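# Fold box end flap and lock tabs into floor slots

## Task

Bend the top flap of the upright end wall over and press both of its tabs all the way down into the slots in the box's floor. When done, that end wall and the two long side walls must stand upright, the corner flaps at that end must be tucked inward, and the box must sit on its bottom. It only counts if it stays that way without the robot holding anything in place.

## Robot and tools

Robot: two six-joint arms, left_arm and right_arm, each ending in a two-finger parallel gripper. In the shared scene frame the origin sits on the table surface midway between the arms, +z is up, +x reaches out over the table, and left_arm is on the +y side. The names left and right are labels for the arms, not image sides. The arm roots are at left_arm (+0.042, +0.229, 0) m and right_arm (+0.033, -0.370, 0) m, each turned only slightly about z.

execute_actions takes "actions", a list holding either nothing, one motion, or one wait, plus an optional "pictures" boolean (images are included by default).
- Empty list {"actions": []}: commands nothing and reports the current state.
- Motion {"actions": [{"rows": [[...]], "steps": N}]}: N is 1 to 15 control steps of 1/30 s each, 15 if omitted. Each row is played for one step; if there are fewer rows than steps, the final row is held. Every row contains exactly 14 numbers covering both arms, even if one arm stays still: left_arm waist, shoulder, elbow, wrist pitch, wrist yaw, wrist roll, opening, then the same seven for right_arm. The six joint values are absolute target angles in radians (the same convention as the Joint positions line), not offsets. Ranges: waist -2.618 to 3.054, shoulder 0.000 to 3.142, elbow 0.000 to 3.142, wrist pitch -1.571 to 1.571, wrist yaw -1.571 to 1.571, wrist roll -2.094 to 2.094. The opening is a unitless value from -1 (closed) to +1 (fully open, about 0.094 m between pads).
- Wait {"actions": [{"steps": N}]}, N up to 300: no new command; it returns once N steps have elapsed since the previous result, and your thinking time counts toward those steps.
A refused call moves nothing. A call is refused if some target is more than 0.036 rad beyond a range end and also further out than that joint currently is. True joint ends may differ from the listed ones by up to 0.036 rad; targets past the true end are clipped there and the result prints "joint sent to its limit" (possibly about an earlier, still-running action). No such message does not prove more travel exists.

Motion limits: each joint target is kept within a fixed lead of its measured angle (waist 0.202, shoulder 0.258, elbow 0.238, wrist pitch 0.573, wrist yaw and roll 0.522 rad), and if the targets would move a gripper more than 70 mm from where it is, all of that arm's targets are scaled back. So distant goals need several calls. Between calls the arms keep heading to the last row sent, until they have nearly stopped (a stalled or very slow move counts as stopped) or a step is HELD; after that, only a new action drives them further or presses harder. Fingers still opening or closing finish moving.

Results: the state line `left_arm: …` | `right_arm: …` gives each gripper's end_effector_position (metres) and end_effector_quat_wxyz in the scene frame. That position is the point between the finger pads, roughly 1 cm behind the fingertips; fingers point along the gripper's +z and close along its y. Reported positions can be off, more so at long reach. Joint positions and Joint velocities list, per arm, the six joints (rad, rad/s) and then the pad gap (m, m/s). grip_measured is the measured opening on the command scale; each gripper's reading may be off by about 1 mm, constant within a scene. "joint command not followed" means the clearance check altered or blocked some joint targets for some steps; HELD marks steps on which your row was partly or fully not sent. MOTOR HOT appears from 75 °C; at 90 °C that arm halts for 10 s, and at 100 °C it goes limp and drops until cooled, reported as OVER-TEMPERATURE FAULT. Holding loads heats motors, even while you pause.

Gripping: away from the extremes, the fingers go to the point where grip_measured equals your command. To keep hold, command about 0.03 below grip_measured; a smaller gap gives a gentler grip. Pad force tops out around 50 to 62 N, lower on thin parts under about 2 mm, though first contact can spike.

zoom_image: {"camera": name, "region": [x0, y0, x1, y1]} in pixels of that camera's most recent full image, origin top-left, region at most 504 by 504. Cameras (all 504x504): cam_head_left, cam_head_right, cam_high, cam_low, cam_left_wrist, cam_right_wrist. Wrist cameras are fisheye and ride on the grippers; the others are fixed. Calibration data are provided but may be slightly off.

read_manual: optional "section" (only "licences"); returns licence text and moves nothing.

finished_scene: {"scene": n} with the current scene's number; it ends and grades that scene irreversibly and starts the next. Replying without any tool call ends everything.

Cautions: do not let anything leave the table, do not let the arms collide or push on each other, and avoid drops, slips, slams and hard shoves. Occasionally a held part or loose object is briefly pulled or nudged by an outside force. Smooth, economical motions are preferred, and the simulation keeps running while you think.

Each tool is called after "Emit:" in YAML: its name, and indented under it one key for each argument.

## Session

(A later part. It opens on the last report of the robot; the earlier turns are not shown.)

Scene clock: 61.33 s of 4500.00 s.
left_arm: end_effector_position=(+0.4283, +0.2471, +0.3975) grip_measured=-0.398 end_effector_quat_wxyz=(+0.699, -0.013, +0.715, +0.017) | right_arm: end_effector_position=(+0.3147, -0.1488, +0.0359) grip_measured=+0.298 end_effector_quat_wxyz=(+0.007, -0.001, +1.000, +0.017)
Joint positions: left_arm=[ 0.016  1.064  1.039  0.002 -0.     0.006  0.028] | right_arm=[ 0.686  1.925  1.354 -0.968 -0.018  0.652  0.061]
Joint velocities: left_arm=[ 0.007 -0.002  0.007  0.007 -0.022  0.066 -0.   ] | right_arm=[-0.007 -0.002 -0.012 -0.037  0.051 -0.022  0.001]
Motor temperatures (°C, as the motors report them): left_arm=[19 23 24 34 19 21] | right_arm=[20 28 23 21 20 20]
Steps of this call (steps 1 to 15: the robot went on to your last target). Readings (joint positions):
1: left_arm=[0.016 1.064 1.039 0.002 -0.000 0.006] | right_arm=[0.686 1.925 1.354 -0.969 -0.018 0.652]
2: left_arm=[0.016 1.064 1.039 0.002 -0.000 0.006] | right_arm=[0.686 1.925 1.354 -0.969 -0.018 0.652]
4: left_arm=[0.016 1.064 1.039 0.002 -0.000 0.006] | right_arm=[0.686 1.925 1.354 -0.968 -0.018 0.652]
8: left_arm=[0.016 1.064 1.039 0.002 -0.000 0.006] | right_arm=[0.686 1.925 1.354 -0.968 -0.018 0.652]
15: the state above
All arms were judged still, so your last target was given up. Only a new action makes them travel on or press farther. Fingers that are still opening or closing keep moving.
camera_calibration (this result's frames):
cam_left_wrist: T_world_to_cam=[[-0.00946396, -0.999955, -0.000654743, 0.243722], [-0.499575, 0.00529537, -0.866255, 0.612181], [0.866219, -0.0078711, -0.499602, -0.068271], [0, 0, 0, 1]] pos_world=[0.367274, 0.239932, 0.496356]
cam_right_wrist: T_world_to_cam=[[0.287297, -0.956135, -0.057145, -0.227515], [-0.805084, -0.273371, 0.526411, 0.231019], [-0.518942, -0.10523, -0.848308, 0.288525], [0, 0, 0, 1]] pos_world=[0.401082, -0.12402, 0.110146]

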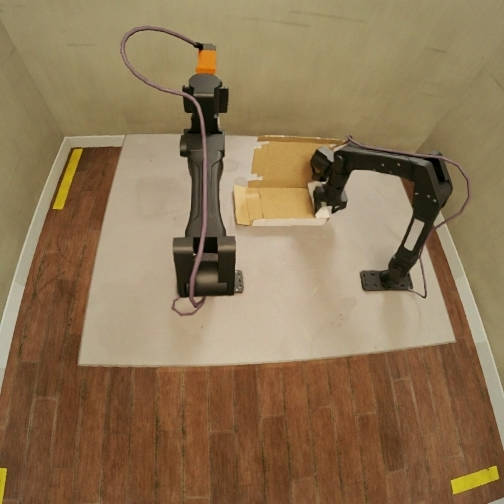

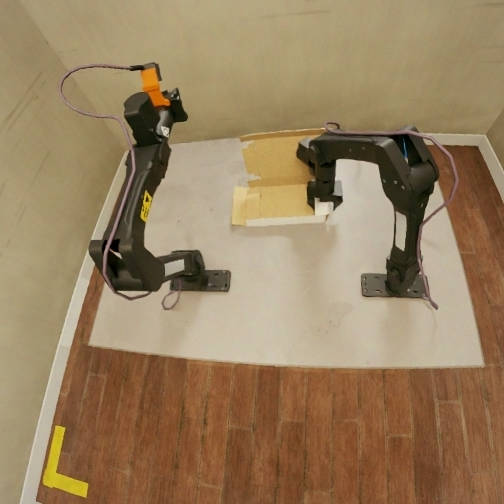

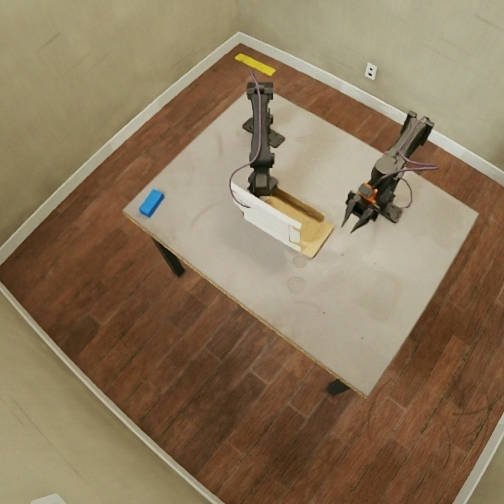

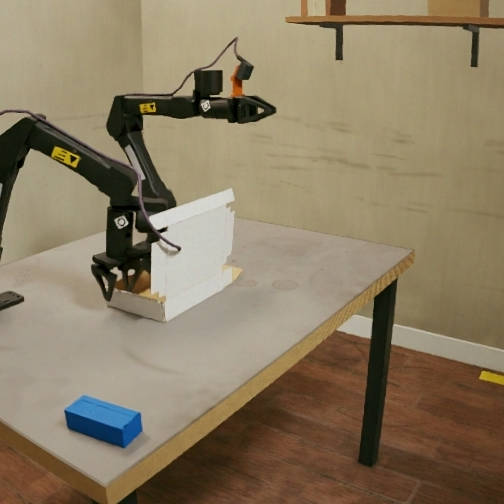

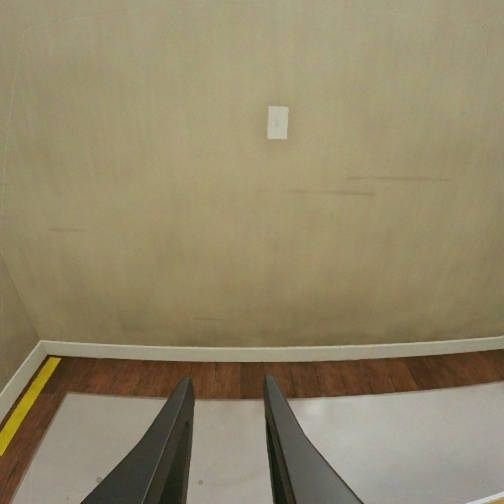

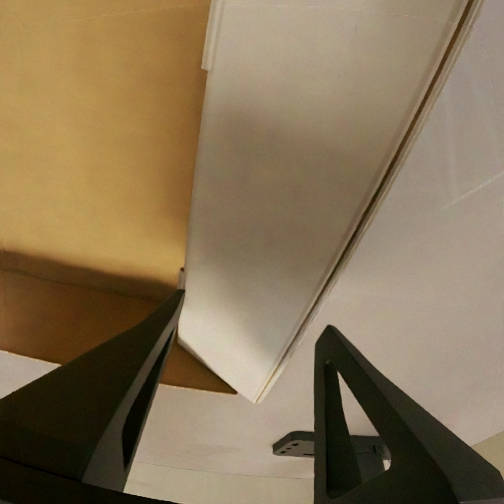

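Emit:
execute_actions:
  actions:
    - {"rows":[[0.016,1.064,1.039,0,0,0,-0.4, 0.69,1.953,1.327,-0.945,0,0.658,-0.1]]}
  pictures: false

Emit:
execute_actions:
  actions:
    - {"rows":[[0.016,1.064,1.039,0,0,0,-0.4, 0.69,1.953,1.31,-0.93,0,0.658,-0.5]]}
  pictures: false

Emit:
execute_actions:
  actions:
    - {"rows":[[0.016,1.064,1.039,0,0,0,-0.4, 0.69,1.953,1.31,-0.93,0,0.658,-0.8]]}
  pictures: false

Emit:
execute_actions:
  actions:
    - {"rows":[[0.016,1.064,1.039,0,0,0,-0.4, 0.69,1.953,1.30,-0.92,0,0.658,-0.95]]}

Scene clock: 73.70 s of 4500.00 s.
left_arm: end_effector_position=(+0.4283, +0.2471, +0.3975) grip_measured=-0.398 end_effector_quat_wxyz=(+0.699, -0.013, +0.715, +0.017) | right_arm: end_effector_position=(+0.3159, -0.1478, +0.0359) grip_measured=-0.096 end_effector_quat_wxyz=(+0.009, -0.001, +1.000, +0.019)
Joint positions: left_arm=[ 0.016  1.064  1.039  0.002 -0.     0.006  0.028] | right_arm=[ 0.686  1.925  1.354 -0.962 -0.018  0.652  0.042]
Joint velocities: left_arm=[-0.012  0.002  0.007 -0.051 -0.037  0.051 -0.   ] | right_arm=[-0.002 -0.007 -0.007  0.066  0.037  0.037 -0.001]
Motor temperatures (°C, as the motors report them): left_arm=[19 23 24 35 19 21] | right_arm=[20 27 23 21 20 20]
Steps of this call (steps 1 to 90: nothing new was sent; then 8.87 s passed at rest; steps 91 to 105: all 15 steps of this action). Readings (joint positions):
91: left_arm=[0.016 1.064 1.039 0.002 -0.000 0.006] | right_arm=[0.686 1.925 1.354 -0.967 -0.019 0.652]
92: left_arm=[0.016 1.064 1.039 0.002 -0.000 0.006] | right_arm=[0.686 1.925 1.354 -0.963 -0.019 0.652]
94: left_arm=[0.016 1.064 1.039 0.002 -0.000 0.006] | right_arm=[0.686 1.925 1.354 -0.962 -0.018 0.652]
98: left_arm=[0.016 1.064 1.039 0.002 -0.000 0.006] | right_arm=[0.686 1.925 1.354 -0.962 -0.018 0.652]
105: the state above

Scene clock: 74.20 s of 4500.00 s.
left_arm: end_effector_position=(+0.4283, +0.2471, +0.3975) grip_measured=-0.398 end_effector_quat_wxyz=(+0.699, -0.013, +0.715, +0.017) | right_arm: end_effector_position=(+0.3141, -0.1494, +0.0321) grip_measured=-0.497 end_effector_quat_wxyz=(+0.007, -0.001, +1.000, +0.016)
Joint positions: left_arm=[ 0.016  1.064  1.039  0.002 -0.     0.006  0.028] | right_arm=[ 0.686  1.927  1.341 -0.953 -0.018  0.652  0.024]
Joint velocities: left_arm=[ 0.012  0.002  0.002 -0.022 -0.051 -0.066 -0.001] | right_arm=[ 0.012 -0.002  0.012  0.007 -0.037 -0.022  0.   ]
Motor temperatures (°C, as the motors report them): left_arm=[19 23 24 35 19 21] | right_arm=[20 27 23 21 20 20]
Steps of this call (steps 1 to 15: all 15 steps of this action). Readings (joint positions):
1: left_arm=[0.016 1.064 1.039 0.002 -0.000 0.006] | right_arm=[0.686 1.925 1.352 -0.960 -0.018 0.652]
2: left_arm=[0.016 1.064 1.039 0.002 -0.000 0.006] | right_arm=[0.686 1.925 1.349 -0.959 -0.018 0.652]
4: left_arm=[0.016 1.064 1.039 0.002 -0.000 0.006] | right_arm=[0.686 1.926 1.342 -0.954 -0.018 0.652]
8: left_arm=[0.016 1.064 1.039 0.002 -0.000 0.006] | right_arm=[0.686 1.927 1.341 -0.953 -0.018 0.652]
15: the state above

Scene clock: 74.70 s of 4500.00 s.
left_arm: end_effector_position=(+0.4283, +0.2471, +0.3975) grip_measured=-0.398 end_effector_quat_wxyz=(+0.699, -0.013, +0.715, +0.017) | right_arm: end_effector_position=(+0.3145, -0.1498, +0.0308) grip_measured=-0.795 end_effector_quat_wxyz=(+0.007, -0.001, +1.000, +0.015)
Joint positions: left_arm=[ 0.016  1.064  1.039  0.002 -0.     0.006  0.028] | right_arm=[ 0.686  1.931  1.341 -0.951 -0.015  0.652  0.01 ]
Joint velocities: left_arm=[ 0.027 -0.017  0.007  0.051 -0.022 -0.051  0.   ] | right_arm=[-0.012  0.022  0.007 -0.051 -0.022  0.007 -0.001]
Motor temperatures (°C, as the motors report them): left_arm=[19 23 24 35 19 21] | right_arm=[20 27 23 21 20 20]
Steps of this call (steps 1 to 15: all 15 steps of this action). Readings (joint positions):
1: left_arm=[0.016 1.064 1.039 0.002 -0.000 0.006] | right_arm=[0.686 1.927 1.341 -0.953 -0.017 0.652]
2: left_arm=[0.016 1.064 1.039 0.002 -0.000 0.006] | right_arm=[0.686 1.929 1.341 -0.953 -0.017 0.652]
4: left_arm=[0.016 1.064 1.039 0.002 -0.000 0.006] | right_arm=[0.686 1.931 1.341 -0.952 -0.015 0.652]
8: left_arm=[0.016 1.064 1.039 0.002 -0.000 0.006] | right_arm=[0.686 1.931 1.341 -0.951 -0.015 0.652]
15: the state above

Scene clock: 75.20 s of 4500.00 s.
left_arm: end_effector_position=(+0.4283, +0.2471, +0.3975) grip_measured=-0.398 end_effector_quat_wxyz=(+0.699, -0.013, +0.715, +0.017) | right_arm: end_effector_position=(+0.3144, -0.1493, +0.0298) grip_measured=-0.906 end_effector_quat_wxyz=(+0.007, -0.001, +1.000, +0.016)
Joint positions: left_arm=[ 0.016  1.064  1.039  0.002 -0.     0.006  0.028] | right_arm=[ 0.686  1.931  1.336 -0.945 -0.017  0.653  0.004]
Joint velocities: left_arm=[ 0.012  0.012 -0.012  0.007  0.037  0.066  0.   ] | right_arm=[-0.027 -0.002 -0.012  0.022  0.066 -0.051  0.   ]
Motor temperatures (°C, as the motors report them): left_arm=[19 23 24 35 19 21] | right_arm=[20 27 23 21 20 20]
Steps of this call (steps 1 to 15: all 15 steps of this action). Readings (joint positions):
1: left_arm=[0.016 1.064 1.039 0.002 -0.000 0.006] | right_arm=[0.686 1.931 1.339 -0.949 -0.014 0.653]
2: left_arm=[0.016 1.064 1.039 0.002 -0.000 0.006] | right_arm=[0.686 1.931 1.337 -0.946 -0.016 0.653]
4: left_arm=[0.016 1.064 1.039 0.002 -0.000 0.006] | right_arm=[0.686 1.931 1.336 -0.945 -0.017 0.653]
8: left_arm=[0.016 1.064 1.039 0.002 -0.000 0.006] | right_arm=[0.686 1.931 1.336 -0.945 -0.017 0.653]
15: the state above
camera_calibration (this result's frames):
cam_left_wrist: T_world_to_cam=[[-0.00946396, -0.999955, -0.000654743, 0.243722], [-0.499575, 0.00529537, -0.866255, 0.612181], [0.866219, -0.0078711, -0.499602, -0.068271], [0, 0, 0, 1]] pos_world=[0.367274, 0.239932, 0.496356]
cam_right_wrist: T_world_to_cam=[[0.286206, -0.956524, -0.0561038, -0.227995], [-0.805752, -0.271952, 0.526124, 0.234246], [-0.518508, -0.105374, -0.848555, 0.283015], [0, 0, 0, 1]] pos_world=[0.400743, -0.124557, 0.104121]

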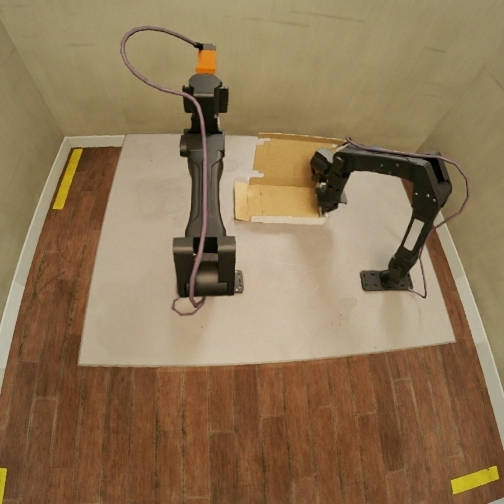

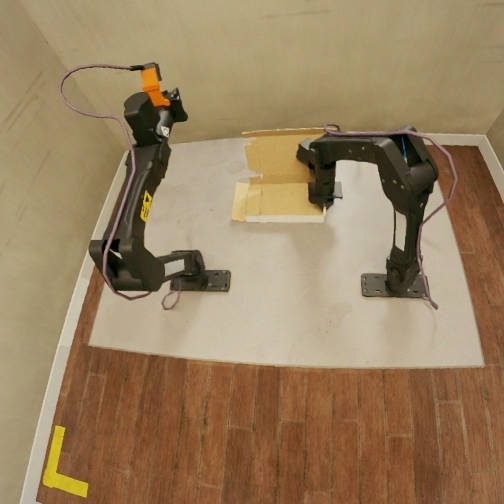

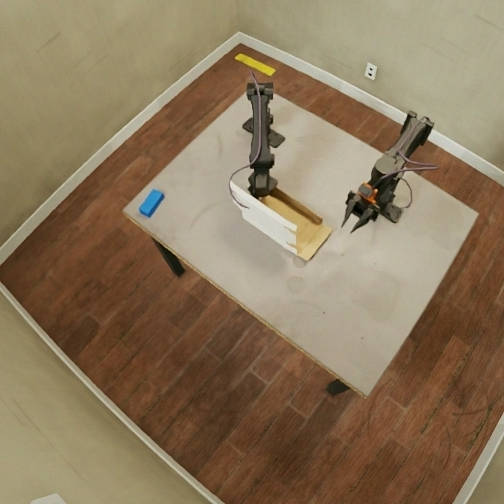

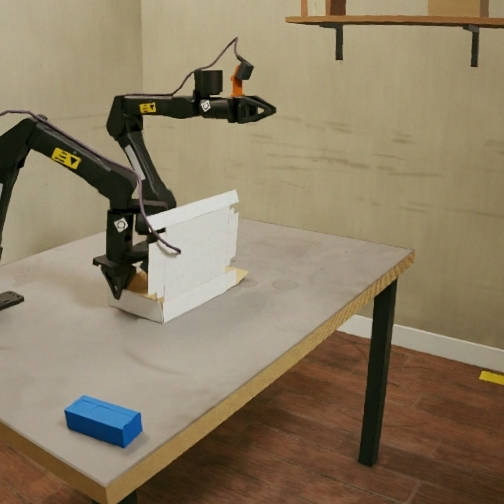

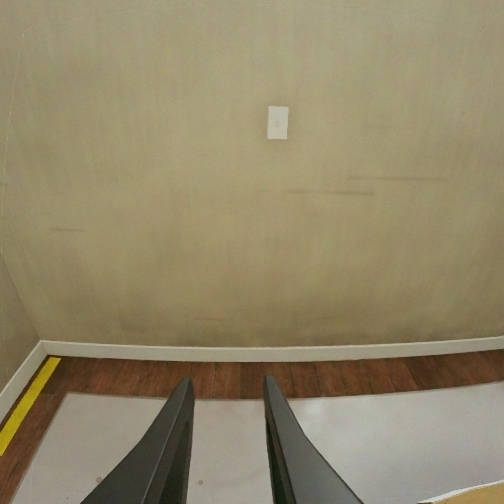

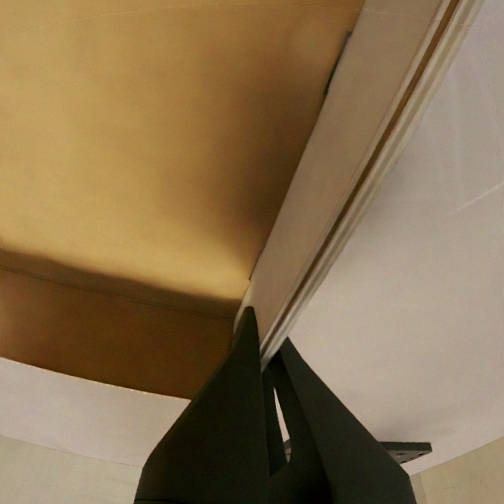

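Emit:
execute_actions:
  actions:
    - {"rows":[[0.016,1.064,1.039,0,0,0,-0.4, 0.69,1.93,1.34,-0.95,0,0.658,-0.4]]}
  pictures: false

Emit:
execute_actions:
  actions:
    - {"rows":[[0.016,1.064,1.039,0,0,0,-0.4, 0.69,1.86,1.575,-1.285,0,0.658,-0.4]]}
  pictures: false

Emit:
execute_actions:
  actions:
    - {"rows":[[0.016,1.064,1.039,0,0,0,-0.4, 0.69,1.72,1.6,-1.45,0,0.658,-0.4]]}
  pictures: false

Emit:
execute_actions:
  actions:
    - {"steps":30}

Scene clock: 83.63 s of 4500.00 s.
left_arm: end_effector_position=(+0.4283, +0.2471, +0.3975) grip_measured=-0.398 end_effector_quat_wxyz=(+0.699, -0.013, +0.715, +0.017) | right_arm: end_effector_position=(+0.3147, -0.1506, +0.0292) grip_measured=-0.402 end_effector_quat_wxyz=(+0.008, -0.001, +1.000, +0.013)
Joint positions: left_arm=[ 0.016  1.064  1.039  0.002 -0.     0.006  0.028] | right_arm=[ 0.686  1.933  1.336 -0.946 -0.01   0.653  0.028]
Joint velocities: left_arm=[ 0.002 -0.007 -0.017  0.051  0.007 -0.022  0.001] | right_arm=[-0.007 -0.002 -0.012 -0.007 -0.022  0.037 -0.001]
Motor temperatures (°C, as the motors report them): left_arm=[19 23 24 36 19 21] | right_arm=[20 27 23 20 20 20]
Steps of this call (steps 1 to 15: the robot went on to your last target; steps 16 to 90: nothing new was sent; then 4.93 s passed at rest; steps 91 to 105: all 15 steps of this action). Readings (joint positions):
91: left_arm=[0.016 1.064 1.039 0.002 -0.000 0.006] | right_arm=[0.686 1.931 1.336 -0.944 -0.016 0.653]
92: left_arm=[0.016 1.064 1.039 0.002 -0.000 0.006] | right_arm=[0.686 1.931 1.336 -0.945 -0.015 0.653]
94: left_arm=[0.016 1.064 1.039 0.002 -0.000 0.006] | right_arm=[0.686 1.933 1.336 -0.946 -0.013 0.653]
98: left_arm=[0.016 1.064 1.039 0.002 -0.000 0.006] | right_arm=[0.686 1.933 1.336 -0.946 -0.011 0.653]
105: the state above

Scene clock: 84.13 s of 4500.00 s.
left_arm: end_effector_position=(+0.4283, +0.2471, +0.3975) grip_measured=-0.398 end_effector_quat_wxyz=(+0.699, -0.013, +0.715, +0.017) | right_arm: end_effector_position=(+0.3075, -0.1561, +0.1073) grip_measured=-0.402 end_effector_quat_wxyz=(-0.002, -0.001, +1.000, +0.005)
Joint positions: left_arm=[ 0.016  1.064  1.039  0.002 -0.     0.006  0.028] | right_arm=[ 0.686  1.86   1.557 -1.264 -0.01   0.653  0.028]
Joint velocities: left_arm=[ 0.002 -0.017  0.002  0.007  0.037 -0.022 -0.   ] | right_arm=[-0.022 -0.017  0.002 -0.095 -0.007 -0.022 -0.   ]
Motor temperatures (°C, as the motors report them): left_arm=[19 23 24 36 19 21] | right_arm=[20 27 23 20 20 20]
Steps of this call (steps 1 to 15: all 15 steps of this action). Readings (joint positions):
1: left_arm=[0.016 1.064 1.039 0.002 -0.000 0.006] | right_arm=[0.686 1.935 1.360 -0.983 -0.010 0.653]
2: left_arm=[0.016 1.064 1.039 0.002 -0.000 0.006] | right_arm=[0.686 1.940 1.403 -1.047 -0.010 0.653]
4: left_arm=[0.016 1.064 1.039 0.002 -0.000 0.006] | right_arm=[0.686 1.925 1.491 -1.127 -0.010 0.653]
8: left_arm=[0.016 1.064 1.039 0.002 -0.000 0.006] | right_arm=[0.686 1.864 1.556 -1.203 -0.010 0.653]
15: the state above

Scene clock: 84.63 s of 4500.00 s.
left_arm: end_effector_position=(+0.4283, +0.2471, +0.3975) grip_measured=-0.398 end_effector_quat_wxyz=(+0.699, -0.013, +0.715, +0.017) | right_arm: end_effector_position=(+0.2754, -0.1807, +0.1541) grip_measured=-0.402 end_effector_quat_wxyz=(-0.010, -0.001, +1.000, -0.001)
Joint positions: left_arm=[ 0.016  1.064  1.039  0.002 -0.     0.006  0.028] | right_arm=[ 0.686  1.724  1.575 -1.438 -0.01   0.653  0.028]
Joint velocities: left_arm=[-0.007 -0.007  0.002 -0.022  0.022  0.022  0.001] | right_arm=[ 0.002 -0.007  0.002 -0.051  0.081  0.007  0.   ]
Motor temperatures (°C, as the motors report them): left_arm=[19 23 24 36 19 21] | right_arm=[20 27 23 20 20 20]
Steps of this call (steps 1 to 15: all 15 steps of this action). Readings (joint positions):
1: left_arm=[0.016 1.064 1.039 0.002 -0.000 0.006] | right_arm=[0.686 1.853 1.557 -1.276 -0.010 0.653]
2: left_arm=[0.016 1.064 1.039 0.002 -0.000 0.006] | right_arm=[0.686 1.840 1.557 -1.304 -0.010 0.653]
4: left_arm=[0.016 1.064 1.039 0.002 -0.000 0.006] | right_arm=[0.686 1.792 1.557 -1.354 -0.010 0.653]
8: left_arm=[0.016 1.064 1.039 0.002 -0.000 0.006] | right_arm=[0.686 1.727 1.573 -1.416 -0.010 0.653]
15: the state above

Scene clock: 85.63 s of 4500.00 s.
left_arm: end_effector_position=(+0.4283, +0.2471, +0.3975) grip_measured=-0.398 end_effector_quat_wxyz=(+0.699, -0.013, +0.715, +0.017) | right_arm: end_effector_position=(+0.2748, -0.1812, +0.1541) grip_measured=-0.402 end_effector_quat_wxyz=(-0.011, -0.001, +1.000, -0.002)
Joint positions: left_arm=[ 0.016  1.064  1.039  0.002 -0.     0.006  0.028] | right_arm=[ 0.686  1.724  1.575 -1.441 -0.01   0.653  0.028]
Joint velocities: left_arm=[-0.002 -0.007 -0.012  0.007 -0.022  0.007  0.   ] | right_arm=[ 0.007  0.002 -0.017  0.022  0.007  0.037  0.001]
Motor temperatures (°C, as the motors report them): left_arm=[19 23 24 36 19 21] | right_arm=[20 27 23 20 20 20]
Steps of this call (steps 1 to 15: the robot went on to your last target; steps 16 to 30: nothing new was sent). Readings (joint positions):
1: left_arm=[0.016 1.064 1.039 0.002 -0.000 0.006] | right_arm=[0.686 1.724 1.575 -1.438 -0.010 0.653]
2: left_arm=[0.016 1.064 1.039 0.002 -0.000 0.006] | right_arm=[0.686 1.724 1.575 -1.440 -0.010 0.653]
4: left_arm=[0.016 1.064 1.039 0.002 -0.000 0.006] | right_arm=[0.686 1.724 1.575 -1.440 -0.010 0.653]
8: left_arm=[0.016 1.064 1.039 0.002 -0.000 0.006] | right_arm=[0.686 1.724 1.575 -1.441 -0.010 0.653]
30: the state above
All arms were judged still, so your last target was given up. Only a new action makes them travel on or press farther. Fingers that are still opening or closing keep moving.
camera_calibration (this result's frames):
cam_left_wrist: T_world_to_cam=[[-0.00946396, -0.999955, -0.000654743, 0.243722], [-0.499575, 0.00529537, -0.866255, 0.612181], [0.866219, -0.0078711, -0.499602, -0.068271], [0, 0, 0, 1]] pos_world=[0.367274, 0.239932, 0.496356]
cam_right_wrist: T_world_to_cam=[[0.284574, -0.958137, -0.0314939, -0.24385], [-0.78591, -0.251982, 0.564668, 0.120483], [-0.548965, -0.135938, -0.824717, 0.363712], [0, 0, 0, 1]] pos_world=[0.363747, -0.153839, 0.224247]

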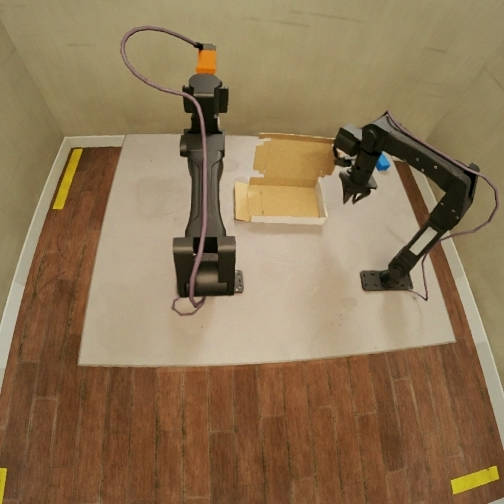

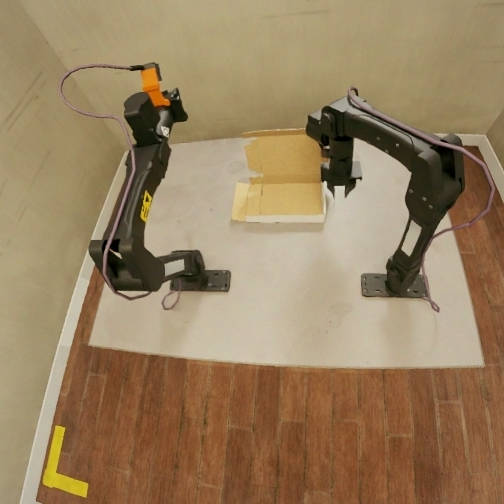

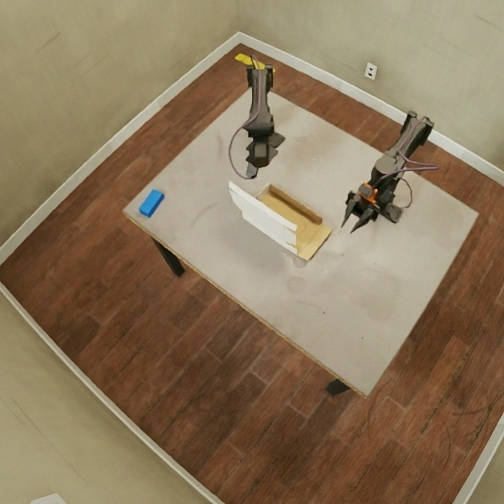

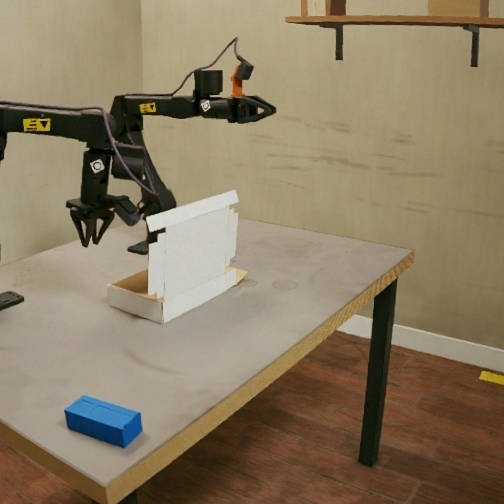

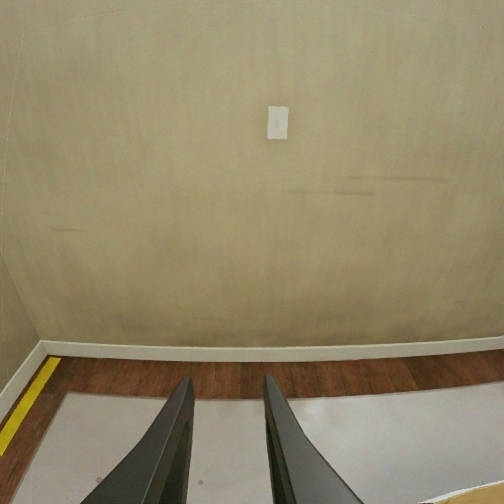

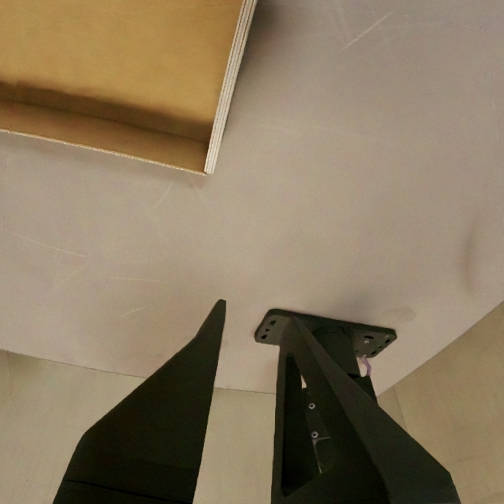

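Emit:
finished_scene:
  scene: 2

The scene is finished: the task was done.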